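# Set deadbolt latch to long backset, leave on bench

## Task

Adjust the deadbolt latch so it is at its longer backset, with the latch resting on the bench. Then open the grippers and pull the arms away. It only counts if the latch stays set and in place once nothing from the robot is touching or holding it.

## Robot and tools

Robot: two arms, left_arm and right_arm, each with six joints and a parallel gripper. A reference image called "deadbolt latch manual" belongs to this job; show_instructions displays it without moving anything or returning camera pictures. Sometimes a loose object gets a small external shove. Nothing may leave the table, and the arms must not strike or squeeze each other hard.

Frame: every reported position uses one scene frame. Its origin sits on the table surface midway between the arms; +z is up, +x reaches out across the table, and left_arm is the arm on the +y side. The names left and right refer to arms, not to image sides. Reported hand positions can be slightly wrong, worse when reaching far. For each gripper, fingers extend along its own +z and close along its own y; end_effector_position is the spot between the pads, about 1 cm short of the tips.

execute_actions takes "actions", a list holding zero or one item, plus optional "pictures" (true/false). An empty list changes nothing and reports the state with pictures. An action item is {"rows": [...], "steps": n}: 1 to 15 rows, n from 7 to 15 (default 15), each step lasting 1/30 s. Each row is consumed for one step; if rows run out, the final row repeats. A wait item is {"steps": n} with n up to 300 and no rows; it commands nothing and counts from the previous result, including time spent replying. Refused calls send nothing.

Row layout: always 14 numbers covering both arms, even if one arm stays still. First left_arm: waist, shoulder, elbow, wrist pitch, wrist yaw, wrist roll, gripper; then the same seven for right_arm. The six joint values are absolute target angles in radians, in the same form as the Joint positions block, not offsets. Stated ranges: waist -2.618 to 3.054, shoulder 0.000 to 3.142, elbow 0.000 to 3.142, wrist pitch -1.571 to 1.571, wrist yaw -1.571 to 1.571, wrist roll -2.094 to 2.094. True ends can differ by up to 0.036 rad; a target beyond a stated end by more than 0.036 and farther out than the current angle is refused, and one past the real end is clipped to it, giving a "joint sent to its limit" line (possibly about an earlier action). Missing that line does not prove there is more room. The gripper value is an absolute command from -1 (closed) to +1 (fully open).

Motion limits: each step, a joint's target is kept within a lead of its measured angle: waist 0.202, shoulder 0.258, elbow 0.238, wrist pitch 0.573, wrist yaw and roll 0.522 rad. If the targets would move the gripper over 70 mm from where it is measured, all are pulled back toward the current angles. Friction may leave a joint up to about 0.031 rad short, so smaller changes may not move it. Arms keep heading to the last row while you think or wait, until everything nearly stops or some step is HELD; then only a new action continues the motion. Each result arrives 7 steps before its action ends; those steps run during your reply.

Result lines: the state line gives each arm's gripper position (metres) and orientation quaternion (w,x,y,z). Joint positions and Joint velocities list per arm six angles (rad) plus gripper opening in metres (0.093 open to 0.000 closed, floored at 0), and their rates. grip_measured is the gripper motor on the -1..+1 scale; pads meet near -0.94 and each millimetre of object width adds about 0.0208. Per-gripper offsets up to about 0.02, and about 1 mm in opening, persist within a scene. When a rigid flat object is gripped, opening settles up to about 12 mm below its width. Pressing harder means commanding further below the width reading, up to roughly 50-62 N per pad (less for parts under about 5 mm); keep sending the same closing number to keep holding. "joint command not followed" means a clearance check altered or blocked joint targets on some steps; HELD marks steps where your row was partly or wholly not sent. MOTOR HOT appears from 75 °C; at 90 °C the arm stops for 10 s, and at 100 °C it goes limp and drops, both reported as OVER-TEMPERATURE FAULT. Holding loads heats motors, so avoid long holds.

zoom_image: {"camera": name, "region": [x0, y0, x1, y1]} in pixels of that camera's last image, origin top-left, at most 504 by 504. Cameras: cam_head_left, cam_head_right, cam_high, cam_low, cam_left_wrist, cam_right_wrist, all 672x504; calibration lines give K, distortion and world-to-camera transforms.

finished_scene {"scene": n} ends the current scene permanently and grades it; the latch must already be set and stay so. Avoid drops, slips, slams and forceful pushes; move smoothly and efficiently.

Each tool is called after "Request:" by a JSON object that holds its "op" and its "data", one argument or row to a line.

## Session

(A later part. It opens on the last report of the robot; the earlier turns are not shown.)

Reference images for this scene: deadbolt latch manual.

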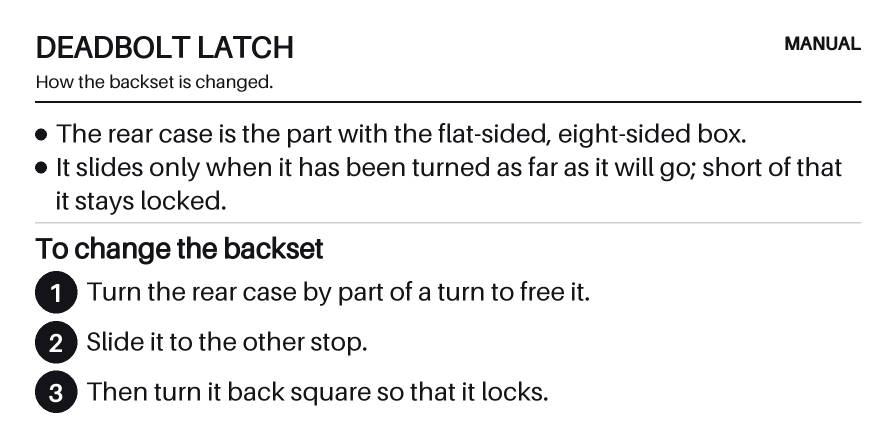

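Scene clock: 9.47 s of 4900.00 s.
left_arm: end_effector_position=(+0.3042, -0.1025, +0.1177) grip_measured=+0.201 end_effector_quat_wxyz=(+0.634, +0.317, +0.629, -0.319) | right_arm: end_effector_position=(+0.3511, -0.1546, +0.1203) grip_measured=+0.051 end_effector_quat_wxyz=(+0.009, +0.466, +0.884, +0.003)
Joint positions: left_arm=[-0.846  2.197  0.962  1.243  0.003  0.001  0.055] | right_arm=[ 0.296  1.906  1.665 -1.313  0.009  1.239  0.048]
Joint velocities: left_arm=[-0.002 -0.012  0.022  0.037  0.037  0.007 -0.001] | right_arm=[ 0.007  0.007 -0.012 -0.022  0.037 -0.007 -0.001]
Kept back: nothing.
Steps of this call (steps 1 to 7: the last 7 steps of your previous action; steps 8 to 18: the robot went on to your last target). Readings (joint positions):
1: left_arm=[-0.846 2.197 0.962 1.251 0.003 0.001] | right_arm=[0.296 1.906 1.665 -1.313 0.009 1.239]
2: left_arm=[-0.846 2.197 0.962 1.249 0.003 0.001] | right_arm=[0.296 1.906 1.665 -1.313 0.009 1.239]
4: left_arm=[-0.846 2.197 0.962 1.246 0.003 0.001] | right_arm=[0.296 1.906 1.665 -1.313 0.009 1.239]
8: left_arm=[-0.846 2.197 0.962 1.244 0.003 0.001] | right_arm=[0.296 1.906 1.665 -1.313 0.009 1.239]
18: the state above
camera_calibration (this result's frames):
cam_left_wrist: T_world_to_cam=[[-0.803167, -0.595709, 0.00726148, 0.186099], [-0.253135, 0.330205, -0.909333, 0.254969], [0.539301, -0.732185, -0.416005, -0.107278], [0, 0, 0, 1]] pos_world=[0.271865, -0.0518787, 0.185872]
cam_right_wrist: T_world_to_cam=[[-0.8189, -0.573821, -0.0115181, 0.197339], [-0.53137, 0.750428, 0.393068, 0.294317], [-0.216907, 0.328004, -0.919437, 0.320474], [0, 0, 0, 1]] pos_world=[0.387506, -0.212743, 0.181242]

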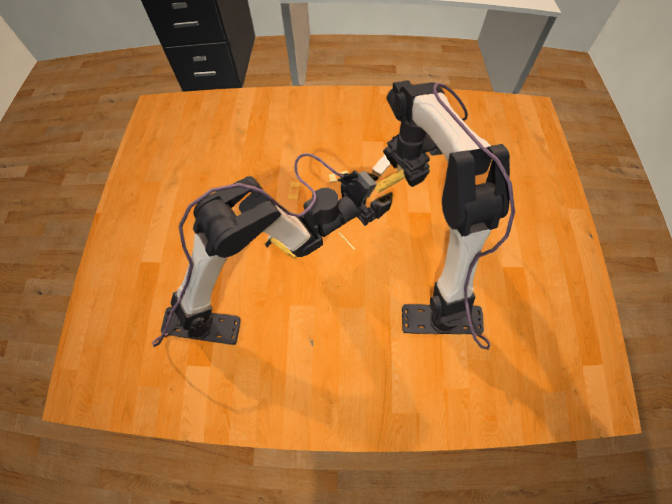

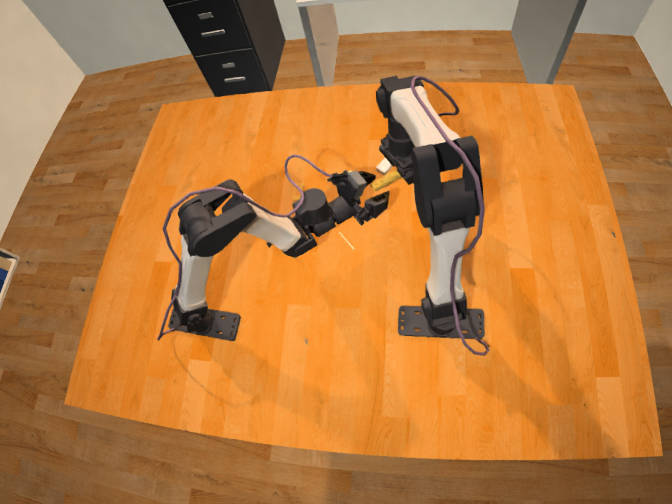

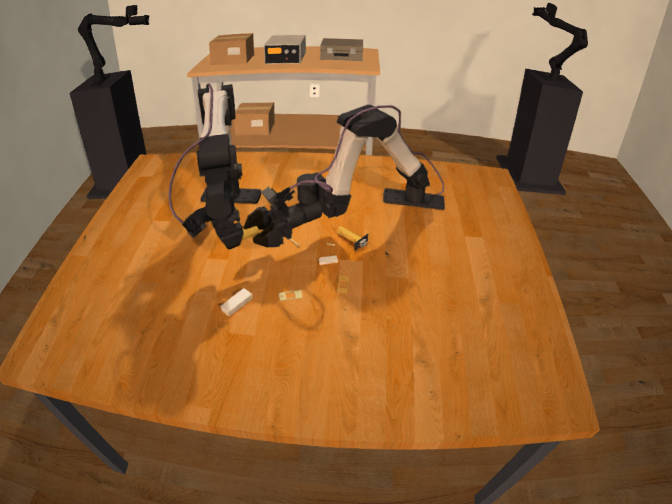

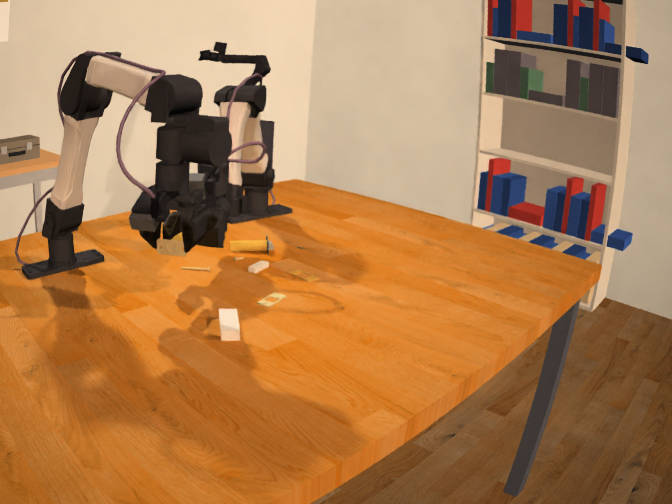

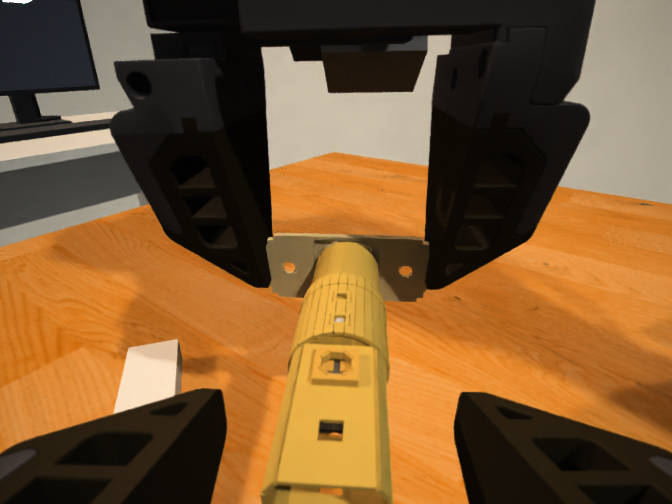

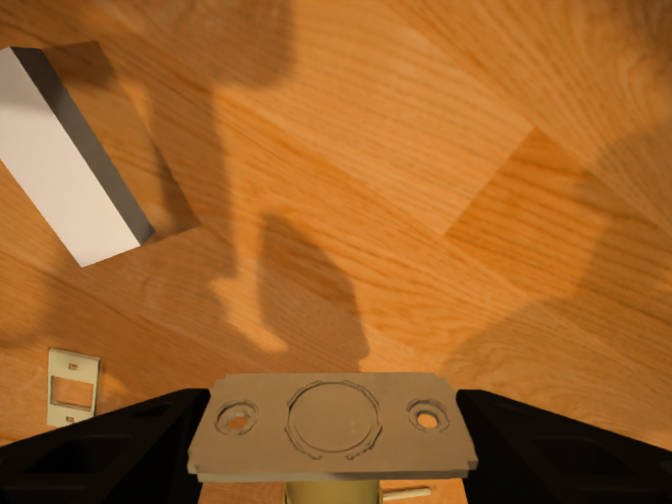

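Request:
{"op": "execute_actions", "data": {
  "actions": [
    {"rows":[[-0.85,2.217,0.975,1.27,0,0,0.2,0.3,1.9,1.65,-1.33,0,1.19,0]]}
  ]
}}

Request:
{"op": "execute_actions", "data": {
  "actions": [
    {"rows":[[-0.85,2.217,0.975,1.27,0,0,-0.65,0.3,1.9,1.65,-1.33,0,1.19,0]]}
  ]
}}

Request:
{"op": "execute_actions", "data": {
  "actions": [
    {"steps":20}
  ]
}}

Request:
{"op": "execute_actions", "data": {
  "actions": [
    {"rows":[[-0.85,2.217,0.975,1.27,0,0.25,-0.65,0.3,1.9,1.65,-1.33,0,1.19,0]]}
  ]
}}

Request:
{"op": "execute_actions", "data": {
  "actions": [
    {"steps":15}
  ],
  "pictures": true
}}

Scene clock: 10.73 s of 4900.00 s.
left_arm: end_effector_position=(+0.3042, -0.1025, +0.1215) grip_measured=+0.201 end_effector_quat_wxyz=(+0.639, +0.315, +0.624, -0.322) | right_arm: end_effector_position=(+0.3511, -0.1546, +0.1203) grip_measured=+0.051 end_effector_quat_wxyz=(+0.009, +0.451, +0.893, +0.002)
Joint positions: left_arm=[-0.846  2.197  0.962  1.258  0.003  0.001  0.055] | right_arm=[ 0.296  1.906  1.665 -1.313  0.009  1.203  0.048]
Joint velocities: left_arm=[ 0.007 -0.002 -0.007 -0.007 -0.066 -0.051 -0.   ] | right_arm=[ 0.007  0.002 -0.002 -0.037 -0.007 -0.095 -0.001]
Steps of this call (steps 1 to 15: the robot went on to your last target; steps 16 to 30: nothing new was sent; steps 31 to 38: the first 8 steps of this action). Readings (joint positions):
31: left_arm=[-0.846 2.197 0.962 1.244 0.003 0.001] | right_arm=[0.296 1.906 1.665 -1.313 0.009 1.232]
32: left_arm=[-0.846 2.197 0.962 1.247 0.003 0.001] | right_arm=[0.296 1.906 1.665 -1.313 0.009 1.225]
34: left_arm=[-0.846 2.197 0.962 1.253 0.003 0.001] | right_arm=[0.296 1.906 1.665 -1.313 0.009 1.215]
38: the state above

Scene clock: 11.23 s of 4900.00 s.
left_arm: end_effector_position=(+0.3039, -0.1027, +0.1222) grip_measured=-0.625 end_effector_quat_wxyz=(+0.640, +0.315, +0.623, -0.323) | right_arm: end_effector_position=(+0.3512, -0.1544, +0.1203) grip_measured=+0.051 end_effector_quat_wxyz=(+0.009, +0.447, +0.894, +0.003)
Joint positions: left_arm=[-0.846  2.197  0.962  1.261  0.006  0.001  0.015] | right_arm=[ 0.296  1.906  1.665 -1.312  0.008  1.197  0.048]
Joint velocities: left_arm=[ 0.007 -0.012 -0.002 -0.022 -0.007 -0.037 -0.001] | right_arm=[ 0.007 -0.007 -0.002  0.007  0.066 -0.022  0.   ]
Steps of this call (steps 1 to 7: the last 7 steps of your previous action; steps 8 to 15: the first 8 steps of this action). Readings (joint positions):
8: left_arm=[-0.846 2.197 0.962 1.261 0.003 0.001] | right_arm=[0.296 1.906 1.665 -1.313 0.009 1.197]
9: left_arm=[-0.846 2.197 0.962 1.261 0.003 0.001] | right_arm=[0.296 1.906 1.665 -1.313 0.009 1.197]
11: left_arm=[-0.846 2.197 0.962 1.261 0.006 0.001] | right_arm=[0.296 1.906 1.665 -1.312 0.008 1.197]
15: the state above

Scene clock: 11.90 s of 4900.00 s.
left_arm: end_effector_position=(+0.3039, -0.1027, +0.1222) grip_measured=-0.625 end_effector_quat_wxyz=(+0.640, +0.315, +0.623, -0.323) | right_arm: end_effector_position=(+0.3512, -0.1544, +0.1203) grip_measured=+0.051 end_effector_quat_wxyz=(+0.009, +0.447, +0.894, +0.003)
Joint positions: left_arm=[-0.846  2.197  0.962  1.261  0.006  0.001  0.015] | right_arm=[ 0.296  1.906  1.665 -1.312  0.008  1.197  0.048]
Joint velocities: left_arm=[ 0.017 -0.027 -0.007 -0.022 -0.051 -0.066  0.   ] | right_arm=[-0.017  0.012  0.002 -0.095 -0.066  0.007 -0.001]
Kept back: nothing.
Steps of this call (steps 1 to 7: the last 7 steps of your previous action; steps 8 to 15: the robot went on to your last target; steps 16 to 20: nothing new was sent). Readings (joint positions):
1: left_arm=[-0.846 2.197 0.962 1.261 0.006 0.001] | right_arm=[0.296 1.906 1.665 -1.312 0.008 1.197]
2: left_arm=[-0.846 2.197 0.962 1.261 0.006 0.001] | right_arm=[0.296 1.906 1.665 -1.312 0.008 1.197]
4: left_arm=[-0.846 2.197 0.962 1.261 0.006 0.001] | right_arm=[0.296 1.906 1.665 -1.312 0.008 1.197]
8: left_arm=[-0.846 2.197 0.962 1.261 0.006 0.001] | right_arm=[0.296 1.906 1.665 -1.312 0.008 1.197]
20: the state above
All arms were judged still, so your last target was given up. Only a new action makes them travel on or press farther. Fingers that are still opening or closing keep moving.

Scene clock: 12.17 s of 4900.00 s.
left_arm: end_effector_position=(+0.3039, -0.1027, +0.1223) grip_measured=-0.625 end_effector_quat_wxyz=(+0.669, +0.375, +0.588, -0.258) | right_arm: end_effector_position=(+0.3512, -0.1543, +0.1203) grip_measured=+0.051 end_effector_quat_wxyz=(+0.009, +0.447, +0.894, +0.003)
Joint positions: left_arm=[-0.846  2.197  0.962  1.262  0.006  0.2    0.015] | right_arm=[ 0.296  1.906  1.665 -1.312  0.007  1.197  0.048]
Joint velocities: left_arm=[ 0.002  0.007 -0.007  0.066  0.007  0.33   0.001] | right_arm=[-0.002  0.007 -0.012  0.037  0.022 -0.022  0.   ]
Steps of this call (steps 1 to 8: the first 8 steps of this action). Readings (joint positions):
1: left_arm=[-0.846 2.197 0.962 1.261 0.006 0.038] | right_arm=[0.296 1.906 1.665 -1.312 0.008 1.197]
2: left_arm=[-0.846 2.197 0.962 1.261 0.006 0.079] | right_arm=[0.296 1.906 1.665 -1.312 0.008 1.197]
4: left_arm=[-0.846 2.197 0.962 1.262 0.006 0.138] | right_arm=[0.296 1.906 1.665 -1.312 0.008 1.197]
8: the state above

Scene clock: 12.67 s of 4900.00 s.
left_arm: end_effector_position=(+0.3039, -0.1027, +0.1224) grip_measured=-0.625 end_effector_quat_wxyz=(+0.674, +0.387, +0.580, -0.244) | right_arm: end_effector_position=(+0.3512, -0.1543, +0.1203) grip_measured=+0.051 end_effector_quat_wxyz=(+0.009, +0.447, +0.894, +0.003)
Joint positions: left_arm=[-0.846  2.197  0.962  1.262  0.006  0.241  0.015] | right_arm=[ 0.296  1.906  1.665 -1.312  0.007  1.197  0.048]
Joint velocities: left_arm=[-0.027  0.007  0.002 -0.022 -0.051  0.081 -0.   ] | right_arm=[ 0.002  0.017 -0.012 -0.022 -0.007 -0.066 -0.   ]
Kept back: nothing.
Steps of this call (steps 1 to 7: the last 7 steps of your previous action; steps 8 to 15: the robot went on to your last target). Readings (joint positions):
1: left_arm=[-0.846 2.197 0.962 1.262 0.006 0.209] | right_arm=[0.296 1.906 1.665 -1.312 0.007 1.197]
2: left_arm=[-0.846 2.197 0.962 1.262 0.006 0.215] | right_arm=[0.296 1.906 1.665 -1.312 0.007 1.197]
4: left_arm=[-0.846 2.197 0.962 1.262 0.006 0.225] | right_arm=[0.296 1.906 1.665 -1.312 0.007 1.197]
8: left_arm=[-0.846 2.197 0.962 1.262 0.006 0.236] | right_arm=[0.296 1.906 1.665 -1.312 0.007 1.197]
15: the state above
camera_calibration (this result's frames):
cam_left_wrist: T_world_to_cam=[[-0.778935, -0.582869, -0.231353, 0.208834], [-0.0680772, 0.445337, -0.892771, 0.21278], [0.623399, -0.679661, -0.386568, -0.129007], [0, 0, 0, 1]] pos_world=[0.257577, -0.0607167, 0.188408]
cam_right_wrist: T_world_to_cam=[[-0.793627, -0.60828, -0.0123189, 0.183526], [-0.562984, 0.726551, 0.393919, 0.301413], [-0.230663, 0.31956, -0.919063, 0.32386], [0, 0, 0, 1]] pos_world=[0.390045, -0.21085, 0.181176]

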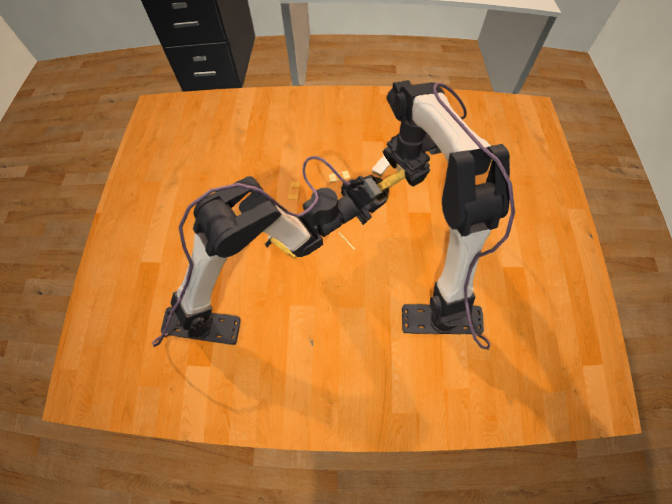

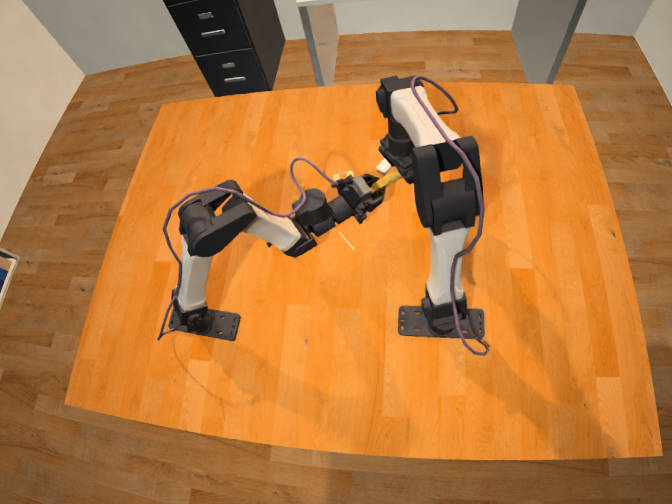

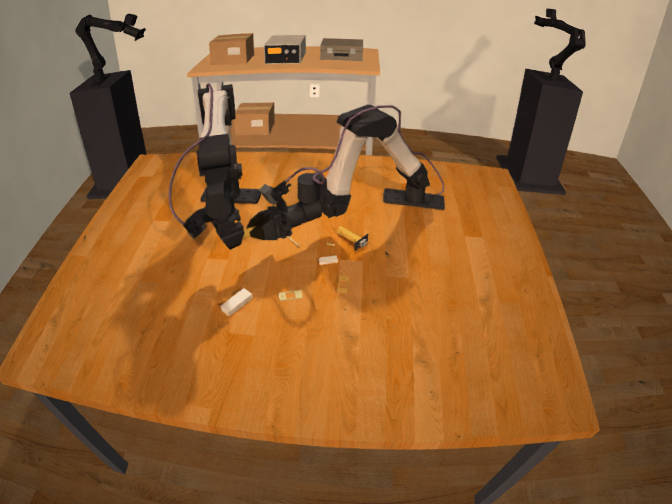

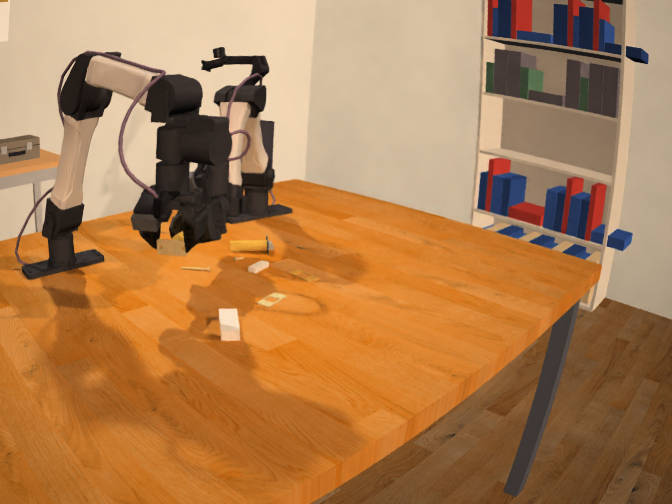

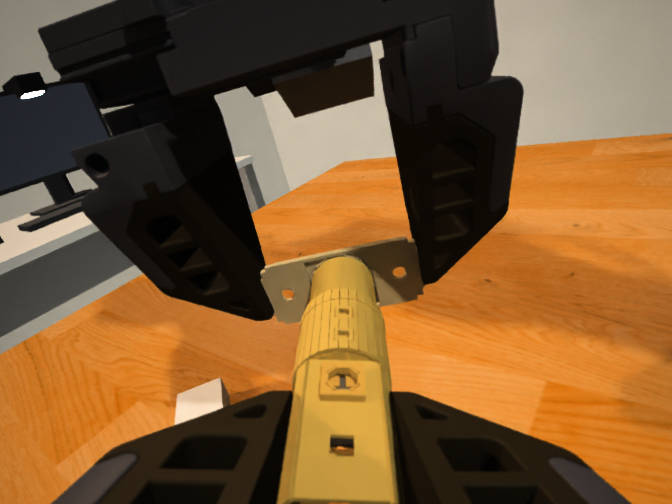

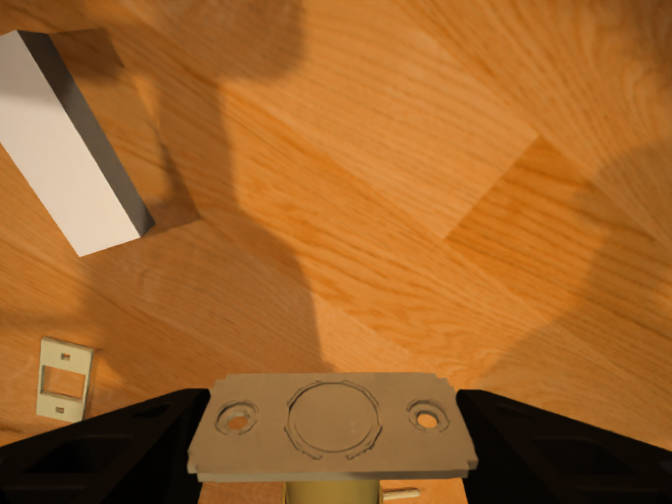

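Request:
{"op": "execute_actions", "data": {
  "actions": [
    {"rows":[[-0.85,2.217,0.975,1.27,0,0.5,-0.65,0.3,1.9,1.65,-1.33,0,1.19,0]]}
  ]
}}

Request:
{"op": "execute_actions", "data": {
  "actions": [
    {"rows":[[-0.85,2.217,0.975,1.27,0,0.72,-0.65,0.3,1.9,1.65,-1.33,0,1.19,0]]}
  ]
}}

Scene clock: 13.20 s of 4900.00 s.
left_arm: end_effector_position=(+0.3039, -0.1027, +0.1225) grip_measured=-0.625 end_effector_quat_wxyz=(+0.696, +0.445, +0.537, -0.173) | right_arm: end_effector_position=(+0.3512, -0.1541, +0.1203) grip_measured=+0.051 end_effector_quat_wxyz=(+0.009, +0.447, +0.894, +0.004)
Joint positions: left_arm=[-0.846  2.197  0.962  1.263  0.006  0.449  0.015] | right_arm=[ 0.296  1.906  1.665 -1.312  0.006  1.197  0.048]
Joint velocities: left_arm=[ 0.007  0.007  0.022  0.007 -0.007  0.33  -0.   ] | right_arm=[ 0.017  0.002 -0.002  0.066 -0.081  0.022  0.001]
Steps of this call (steps 1 to 8: the robot went on to your last target; steps 9 to 16: the first 8 steps of this action). Readings (joint positions):
9: left_arm=[-0.846 2.197 0.962 1.262 0.006 0.282] | right_arm=[0.296 1.906 1.665 -1.312 0.007 1.197]
10: left_arm=[-0.846 2.197 0.962 1.263 0.006 0.325] | right_arm=[0.296 1.906 1.665 -1.312 0.007 1.197]
12: left_arm=[-0.846 2.197 0.962 1.263 0.006 0.386] | right_arm=[0.296 1.906 1.665 -1.312 0.006 1.197]
16: the state above

Scene clock: 13.70 s of 4900.00 s.
left_arm: end_effector_position=(+0.3038, -0.1027, +0.1227) grip_measured=-0.626 end_effector_quat_wxyz=(+0.711, +0.502, +0.483, -0.094) | right_arm: end_effector_position=(+0.3512, -0.1541, +0.1203) grip_measured=+0.051 end_effector_quat_wxyz=(+0.009, +0.447, +0.894, +0.004)
Joint positions: left_arm=[-0.846  2.197  0.962  1.263  0.006  0.674  0.015] | right_arm=[ 0.296  1.906  1.665 -1.312  0.006  1.197  0.048]
Joint velocities: left_arm=[-0.002  0.017  0.002  0.007  0.007  0.242  0.001] | right_arm=[-0.002 -0.017 -0.017 -0.037  0.022 -0.007 -0.   ]
Steps of this call (steps 1 to 7: the last 7 steps of your previous action; steps 8 to 15: the first 8 steps of this action). Readings (joint positions):
8: left_arm=[-0.846 2.197 0.962 1.263 0.006 0.521] | right_arm=[0.296 1.906 1.665 -1.312 0.006 1.197]
9: left_arm=[-0.846 2.197 0.962 1.263 0.006 0.560] | right_arm=[0.296 1.906 1.665 -1.312 0.006 1.197]
11: left_arm=[-0.846 2.197 0.962 1.263 0.006 0.615] | right_arm=[0.296 1.906 1.665 -1.312 0.006 1.197]
15: the state above

Request:
{"op": "execute_actions", "data": {
  "actions": [
    {"rows":[[-0.85,2.217,0.975,1.27,0,0.92,-0.65,0.3,1.9,1.65,-1.33,0,1.19,0]]}
  ]
}}

Request:
{"op": "execute_actions", "data": {
  "actions": [
    {"rows":[[-0.85,2.217,0.975,1.27,0,1.11,-0.65,0.3,1.9,1.65,-1.33,0,1.19,0]]}
  ]
}}

Request:
{"op": "execute_actions", "data": {
  "actions": [
    {"steps":12}
  ]
}}

Scene clock: 14.20 s of 4900.00 s.
left_arm: end_effector_position=(+0.3042, -0.1024, +0.1229) grip_measured=-0.626 end_effector_quat_wxyz=(+0.717, +0.544, +0.436, -0.027) | right_arm: end_effector_position=(+0.3521, -0.1534, +0.1204) grip_measured=+0.051 end_effector_quat_wxyz=(+0.009, +0.449, +0.894, +0.006)
Joint positions: left_arm=[-0.846  2.197  0.962  1.264  0.003  0.857  0.015] | right_arm=[ 0.296  1.906  1.665 -1.308  0.003  1.199  0.048]
Joint velocities: left_arm=[ 0.007 -0.007 -0.012 -0.022  0.022  0.066 -0.   ] | right_arm=[-0.002 -0.002 -0.012  0.051 -0.11   0.007  0.001]
Steps of this call (steps 1 to 7: the last 7 steps of your previous action; steps 8 to 15: the first 8 steps of this action). Readings (joint positions):
8: left_arm=[-0.846 2.197 0.962 1.263 0.006 0.738] | right_arm=[0.296 1.906 1.665 -1.312 0.006 1.197]
9: left_arm=[-0.846 2.197 0.962 1.263 0.006 0.773] | right_arm=[0.296 1.906 1.665 -1.312 0.006 1.197]
11: left_arm=[-0.846 2.197 0.962 1.263 0.006 0.822] | right_arm=[0.296 1.906 1.665 -1.311 0.006 1.197]
15: the state above

Scene clock: 14.70 s of 4900.00 s.
left_arm: end_effector_position=(+0.3068, -0.1004, +0.1231) grip_measured=-0.626 end_effector_quat_wxyz=(+0.717, +0.562, +0.411, +0.018) | right_arm: end_effector_position=(+0.3565, -0.1500, +0.1205) grip_measured=+0.051 end_effector_quat_wxyz=(+0.014, +0.438, +0.899, +0.018)
Joint positions: left_arm=[-0.846  2.197  0.962  1.265 -0.016  0.965  0.015] | right_arm=[ 0.296  1.906  1.665 -1.286 -0.009  1.176  0.048]
Joint velocities: left_arm=[-0.007 -0.017 -0.012  0.007 -0.037  0.051 -0.   ] | right_arm=[-0.027 -0.012  0.002  0.066 -0.037  0.007 -0.001]
Steps of this call (steps 1 to 7: the last 7 steps of your previous action; steps 8 to 15: the first 8 steps of this action). Readings (joint positions):
8: left_arm=[-0.846 2.197 0.962 1.264 0.000 0.891] | right_arm=[0.296 1.906 1.665 -1.304 0.001 1.197]
9: left_arm=[-0.846 2.197 0.962 1.265 -0.001 0.916] | right_arm=[0.296 1.906 1.665 -1.301 0.000 1.194]
11: left_arm=[-0.846 2.197 0.962 1.265 -0.007 0.943] | right_arm=[0.296 1.906 1.665 -1.295 -0.004 1.187]
15: the state above

Scene clock: 15.10 s of 4900.00 s.
left_arm: end_effector_position=(+0.3078, -0.0997, +0.1231) grip_measured=-0.626 end_effector_quat_wxyz=(+0.717, +0.562, +0.411, +0.024) | right_arm: end_effector_position=(+0.3580, -0.1489, +0.1206) grip_measured=+0.051 end_effector_quat_wxyz=(+0.015, +0.435, +0.900, +0.022)
Joint positions: left_arm=[-0.846  2.197  0.962  1.265 -0.024  0.974  0.015] | right_arm=[ 0.296  1.906  1.665 -1.279 -0.013  1.169  0.048]
Joint velocities: left_arm=[ 0.002 -0.002  0.012 -0.066  0.022  0.007 -0.   ] | right_arm=[ 0.007  0.002 -0.002  0.007 -0.007  0.051 -0.002]
Kept back: nothing.
Steps of this call (steps 1 to 7: the last 7 steps of your previous action; steps 8 to 12: the robot went on to your last target). Readings (joint positions):
1: left_arm=[-0.846 2.197 0.962 1.265 -0.018 0.967] | right_arm=[0.296 1.906 1.665 -1.285 -0.010 1.175]
2: left_arm=[-0.846 2.197 0.962 1.265 -0.019 0.969] | right_arm=[0.296 1.906 1.665 -1.284 -0.010 1.173]
4: left_arm=[-0.846 2.197 0.962 1.265 -0.021 0.971] | right_arm=[0.296 1.906 1.665 -1.282 -0.011 1.171]
8: left_arm=[-0.846 2.197 0.962 1.265 -0.023 0.973] | right_arm=[0.296 1.906 1.665 -1.280 -0.012 1.170]
12: the state above

Stop is about 0.85.

Request:
{"op": "execute_actions", "data": {
  "actions": [
    {"rows":[[-0.85,2.2,0.96,1.27,0,0.93,-0.65,0.3,1.9,1.65,-1.33,0,1.19,0]]}
  ]
}}

Request:
{"op": "execute_actions", "data": {
  "actions": [
    {"rows":[[-0.85,2.17,0.9,1.29,0,0.93,-0.65,0.28,1.9,1.65,-1.28,0.1,1.19,0]]}
  ]
}}

Request:
{"op": "execute_actions", "data": {
  "actions": [
    {"rows":[[-0.85,2.14,0.84,1.31,0,0.93,-0.65,0.26,1.9,1.65,-1.23,0.19,1.19,0]]}
  ]
}}

Request:
{"op": "execute_actions", "data": {
  "actions": [
    {"steps":15}
  ],
  "pictures": true
}}

Scene clock: 15.63 s of 4900.00 s.
left_arm: end_effector_position=(+0.3072, -0.1001, +0.1232) grip_measured=-0.626 end_effector_quat_wxyz=(+0.718, +0.549, +0.428, -0.001) | right_arm: end_effector_position=(+0.3567, -0.1499, +0.1205) grip_measured=+0.051 end_effector_quat_wxyz=(+0.014, +0.437, +0.899, +0.018)
Joint positions: left_arm=[-0.846  2.197  0.962  1.266 -0.019  0.909  0.015] | right_arm=[ 0.296  1.906  1.665 -1.285 -0.009  1.174  0.048]
Joint velocities: left_arm=[ 0.012 -0.012 -0.007 -0.022 -0.022 -0.007 -0.001] | right_arm=[-0.002 -0.017  0.012 -0.081  0.022 -0.022  0.   ]
Steps of this call (steps 1 to 8: the robot went on to your last target; steps 9 to 16: the first 8 steps of this action). Readings (joint positions):
9: left_arm=[-0.846 2.197 0.962 1.266 -0.024 0.951] | right_arm=[0.296 1.906 1.665 -1.279 -0.013 1.168]
10: left_arm=[-0.846 2.197 0.962 1.266 -0.024 0.933] | right_arm=[0.296 1.906 1.665 -1.279 -0.013 1.168]
12: left_arm=[-0.846 2.197 0.962 1.266 -0.023 0.917] | right_arm=[0.296 1.906 1.665 -1.281 -0.012 1.170]
16: the state above

Scene clock: 16.13 s of 4900.00 s.
left_arm: end_effector_position=(+0.3031, -0.0962, +0.1225) grip_measured=-0.626 end_effector_quat_wxyz=(+0.717, +0.550, +0.429, -0.005) | right_arm: end_effector_position=(+0.3535, -0.1475, +0.1204) grip_measured=+0.051 end_effector_quat_wxyz=(+0.009, +0.439, +0.898, +0.016)
Joint positions: left_arm=[-0.846  2.186  0.936  1.278 -0.014  0.901  0.015] | right_arm=[ 0.304  1.906  1.665 -1.295 -0.011  1.186  0.048]
Joint velocities: left_arm=[ 0.017  0.012 -0.017  0.037  0.007  0.007  0.001] | right_arm=[ 0.002  0.007 -0.007  0.081  0.051  0.037  0.   ]
Steps of this call (steps 1 to 7: the last 7 steps of your previous action; steps 8 to 15: the first 8 steps of this action). Readings (joint positions):
8: left_arm=[-0.846 2.196 0.957 1.267 -0.015 0.905] | right_arm=[0.296 1.906 1.665 -1.288 -0.004 1.178]
9: left_arm=[-0.846 2.192 0.949 1.271 -0.014 0.904] | right_arm=[0.298 1.906 1.665 -1.291 -0.007 1.179]
11: left_arm=[-0.846 2.186 0.939 1.276 -0.014 0.903] | right_arm=[0.303 1.906 1.665 -1.294 -0.010 1.183]
15: the state above

Scene clock: 16.63 s of 4900.00 s.
left_arm: end_effector_position=(+0.2971, -0.0882, +0.1228) grip_measured=-0.626 end_effector_quat_wxyz=(+0.715, +0.551, +0.430, -0.006) | right_arm: end_effector_position=(+0.3522, -0.1460, +0.1204) grip_measured=+0.051 end_effector_quat_wxyz=(+0.007, +0.439, +0.898, +0.015)
Joint positions: left_arm=[-0.846  2.158  0.89   1.29  -0.014  0.9    0.015] | right_arm=[ 0.308  1.906  1.665 -1.299 -0.013  1.191  0.048]
Joint velocities: left_arm=[-0.017 -0.017  0.007  0.022  0.007  0.022 -0.001] | right_arm=[-0.012 -0.002 -0.027  0.037  0.051  0.007 -0.001]
Steps of this call (steps 1 to 7: the last 7 steps of your previous action; steps 8 to 15: the first 8 steps of this action). Readings (joint positions):
8: left_arm=[-0.846 2.181 0.928 1.281 -0.014 0.901] | right_arm=[0.304 1.906 1.665 -1.295 -0.009 1.187]
9: left_arm=[-0.846 2.172 0.912 1.284 -0.014 0.901] | right_arm=[0.306 1.906 1.665 -1.297 -0.010 1.188]
11: left_arm=[-0.846 2.159 0.894 1.288 -0.014 0.900] | right_arm=[0.308 1.906 1.665 -1.298 -0.011 1.190]
15: the state above

Scene clock: 17.13 s of 4900.00 s.
left_arm: end_effector_position=(+0.2971, -0.0882, +0.1228) grip_measured=-0.626 end_effector_quat_wxyz=(+0.715, +0.551, +0.430, -0.006) | right_arm: end_effector_position=(+0.3522, -0.1460, +0.1204) grip_measured=+0.051 end_effector_quat_wxyz=(+0.007, +0.439, +0.898, +0.015)
Joint positions: left_arm=[-0.846  2.158  0.89   1.29  -0.014  0.899  0.015] | right_arm=[ 0.308  1.906  1.665 -1.299 -0.013  1.191  0.048]
Joint velocities: left_arm=[-0.012 -0.002 -0.002 -0.066 -0.037  0.022 -0.001] | right_arm=[-0.007  0.017 -0.007 -0.037  0.037 -0.022 -0.   ]
Kept back: nothing.
Steps of this call (steps 1 to 7: the last 7 steps of your previous action; steps 8 to 15: the robot went on to your last target). Readings (joint positions):
1: left_arm=[-0.846 2.158 0.890 1.290 -0.014 0.899] | right_arm=[0.308 1.906 1.665 -1.299 -0.013 1.191]
2: left_arm=[-0.846 2.158 0.890 1.290 -0.014 0.899] | right_arm=[0.308 1.906 1.665 -1.299 -0.013 1.191]
4: left_arm=[-0.846 2.158 0.890 1.290 -0.014 0.899] | right_arm=[0.308 1.906 1.665 -1.299 -0.013 1.191]
8: left_arm=[-0.846 2.158 0.890 1.290 -0.014 0.899] | right_arm=[0.308 1.906 1.665 -1.299 -0.013 1.191]
15: the state above
All arms were judged still, so your last target was given up. Only a new action makes them travel on or press farther. Fingers that are still opening or closing keep moving.
camera_calibration (this result's frames):
cam_left_wrist: T_world_to_cam=[[-0.487563, -0.397034, -0.77759, 0.209025], [0.309672, 0.754077, -0.579198, 0.0827992], [0.816324, -0.523194, -0.244709, -0.175754], [0, 0, 0, 1]] pos_world=[0.219744, -0.0714002, 0.167484]
cam_right_wrist: T_world_to_cam=[[-0.782364, -0.621991, -0.0321387, 0.18578], [-0.578924, 0.707224, 0.405808, 0.297328], [-0.22968, 0.336096, -0.913393, 0.322931], [0, 0, 0, 1]] pos_world=[0.391649, -0.20326, 0.180275]

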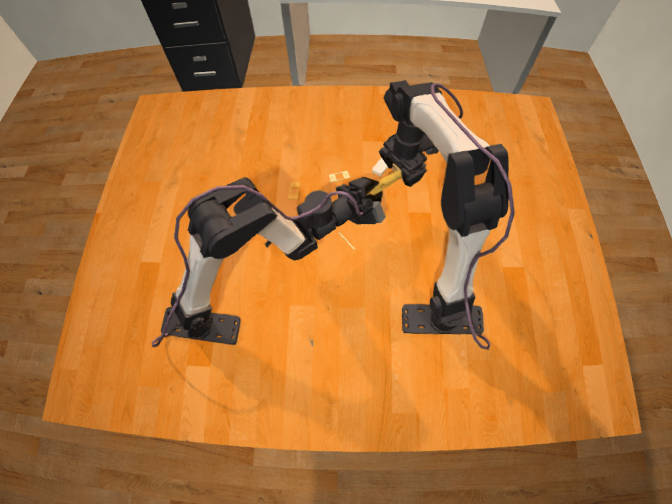

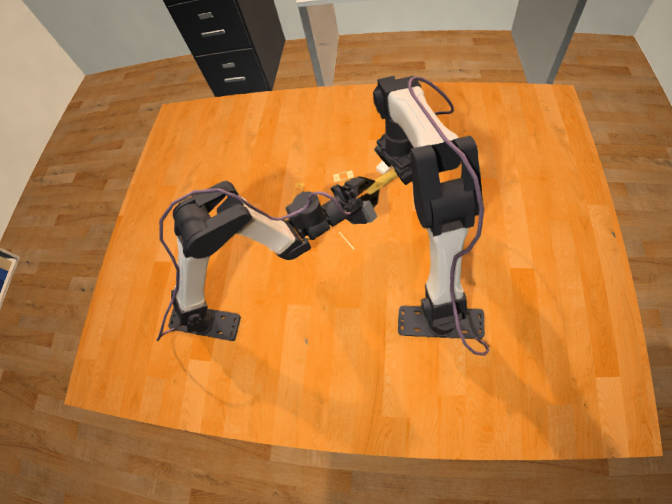

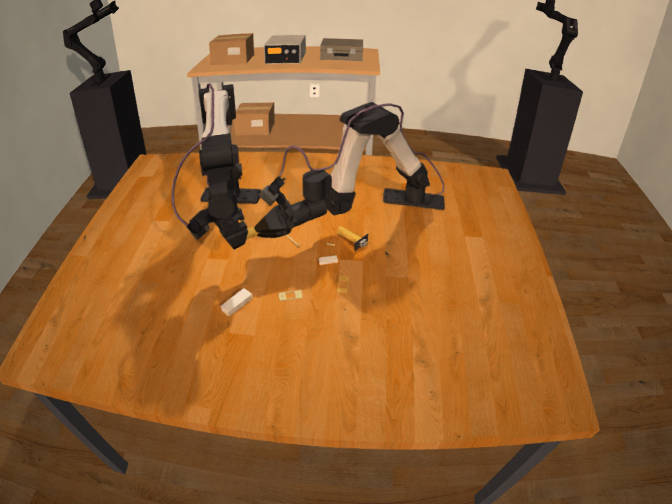

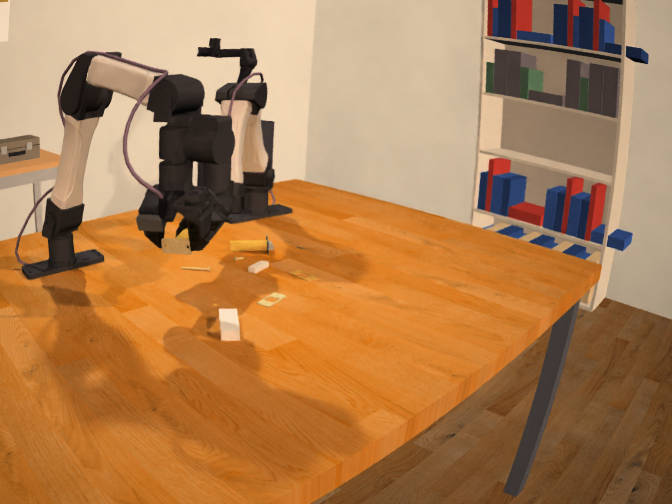

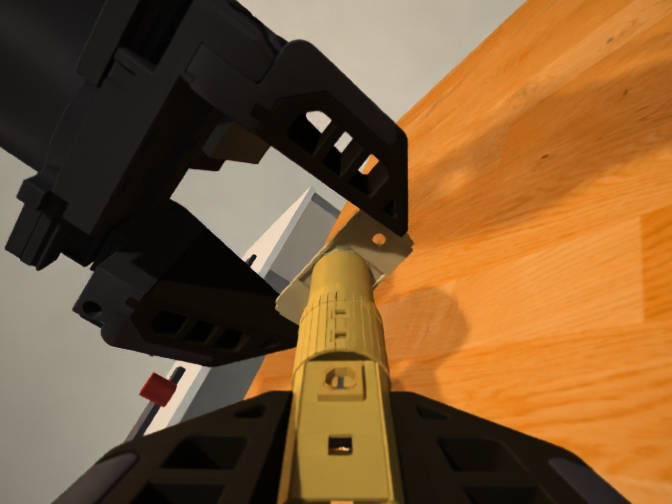

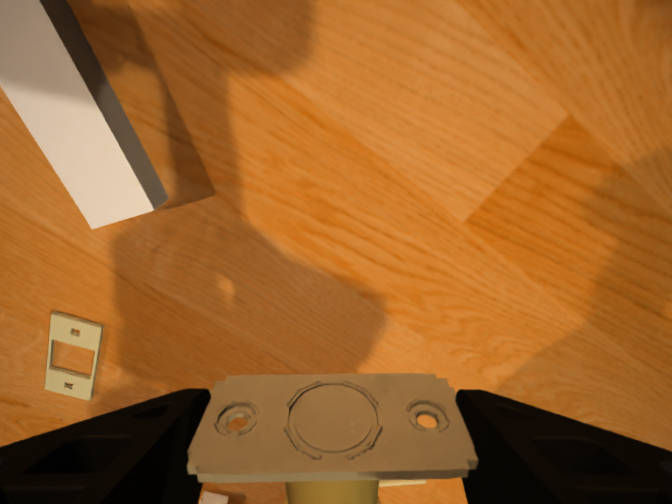

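A bit more, then roll back.

Request:
{"op": "execute_actions", "data": {
  "actions": [
    {"rows":[[-0.85,2.13,0.82,1.32,0,0.9,-0.65,0.25,1.9,1.65,-1.21,0.23,1.19,0]]}
  ]
}}

Request:
{"op": "execute_actions", "data": {
  "actions": [
    {"rows":[[-0.85,2.13,0.82,1.32,0,0.68,-0.65,0.25,1.9,1.65,-1.21,0.23,1.19,0]]}
  ]
}}

Request:
{"op": "execute_actions", "data": {
  "actions": [
    {"steps":8}
  ]
}}

Scene clock: 17.63 s of 4900.00 s.
left_arm: end_effector_position=(+0.2943, -0.0858, +0.1219) grip_measured=-0.626 end_effector_quat_wxyz=(+0.714, +0.550, +0.434, -0.013) | right_arm: end_effector_position=(+0.3512, -0.1472, +0.1188) grip_measured=+0.051 end_effector_quat_wxyz=(+0.008, +0.442, +0.897, +0.011)
Joint positions: left_arm=[-0.846  2.15   0.873  1.297 -0.009  0.884  0.015] | right_arm=[ 0.309  1.906  1.659 -1.298 -0.006  1.198  0.048]
Joint velocities: left_arm=[0.022 0.007 0.012 0.007 0.095 0.022 0.   ] | right_arm=[-0.012 -0.002  0.002 -0.022 -0.037 -0.037 -0.   ]
Steps of this call (steps 1 to 7: nothing new was sent; steps 8 to 15: the first 8 steps of this action). Readings (joint positions):
8: left_arm=[-0.846 2.157 0.887 1.292 -0.014 0.895] | right_arm=[0.308 1.906 1.665 -1.299 -0.009 1.191]
9: left_arm=[-0.846 2.153 0.880 1.296 -0.013 0.891] | right_arm=[0.308 1.906 1.665 -1.298 -0.004 1.192]
11: left_arm=[-0.846 2.150 0.875 1.297 -0.011 0.887] | right_arm=[0.309 1.906 1.662 -1.298 -0.005 1.195]
15: the state above

Scene clock: 18.13 s of 4900.00 s.
left_arm: end_effector_position=(+0.2930, -0.0868, +0.1226) grip_measured=-0.626 end_effector_quat_wxyz=(+0.711, +0.515, +0.473, -0.074) | right_arm: end_effector_position=(+0.3494, -0.1488, +0.1188) grip_measured=+0.051 end_effector_quat_wxyz=(+0.006, +0.442, +0.897, +0.006)
Joint positions: left_arm=[-0.846  2.15   0.873  1.3    0.001  0.725  0.015] | right_arm=[ 0.309  1.906  1.659 -1.307 -0.     1.198  0.048]
Joint velocities: left_arm=[-0.007  0.002 -0.012  0.066  0.037 -0.154 -0.001] | right_arm=[ 0.002 -0.007  0.002 -0.11   0.022 -0.022 -0.   ]
Steps of this call (steps 1 to 7: the last 7 steps of your previous action; steps 8 to 15: the first 8 steps of this action). Readings (joint positions):
8: left_arm=[-0.846 2.150 0.873 1.298 -0.008 0.851] | right_arm=[0.309 1.906 1.659 -1.298 -0.005 1.198]
9: left_arm=[-0.846 2.150 0.873 1.299 -0.007 0.818] | right_arm=[0.309 1.906 1.659 -1.300 -0.004 1.198]
11: left_arm=[-0.846 2.150 0.873 1.300 -0.003 0.772] | right_arm=[0.309 1.906 1.659 -1.305 -0.001 1.198]
15: the state above

Scene clock: 18.40 s of 4900.00 s.
left_arm: end_effector_position=(+0.2928, -0.0869, +0.1226) grip_measured=-0.626 end_effector_quat_wxyz=(+0.710, +0.509, +0.479, -0.083) | right_arm: end_effector_position=(+0.3491, -0.1490, +0.1188) grip_measured=+0.051 end_effector_quat_wxyz=(+0.006, +0.442, +0.897, +0.005)
Joint positions: left_arm=[-0.846  2.15   0.873  1.3    0.002  0.698  0.015] | right_arm=[ 0.309  1.906  1.659 -1.308  0.001  1.198  0.048]
Joint velocities: left_arm=[-0.012  0.007 -0.002 -0.051 -0.066 -0.066  0.   ] | right_arm=[ 0.002  0.007 -0.007 -0.037 -0.022 -0.051 -0.001]
Kept back: nothing.
Steps of this call (steps 1 to 7: the last 7 steps of your previous action; step 8: the robot went on to your last target). Readings (joint positions):
1: left_arm=[-0.846 2.150 0.873 1.300 0.001 0.719] | right_arm=[0.309 1.906 1.659 -1.308 0.000 1.198]
2: left_arm=[-0.846 2.150 0.873 1.300 0.001 0.713] | right_arm=[0.309 1.906 1.659 -1.308 0.000 1.198]
4: left_arm=[-0.846 2.150 0.873 1.300 0.002 0.706] | right_arm=[0.309 1.906 1.659 -1.308 0.000 1.198]
8: the state above


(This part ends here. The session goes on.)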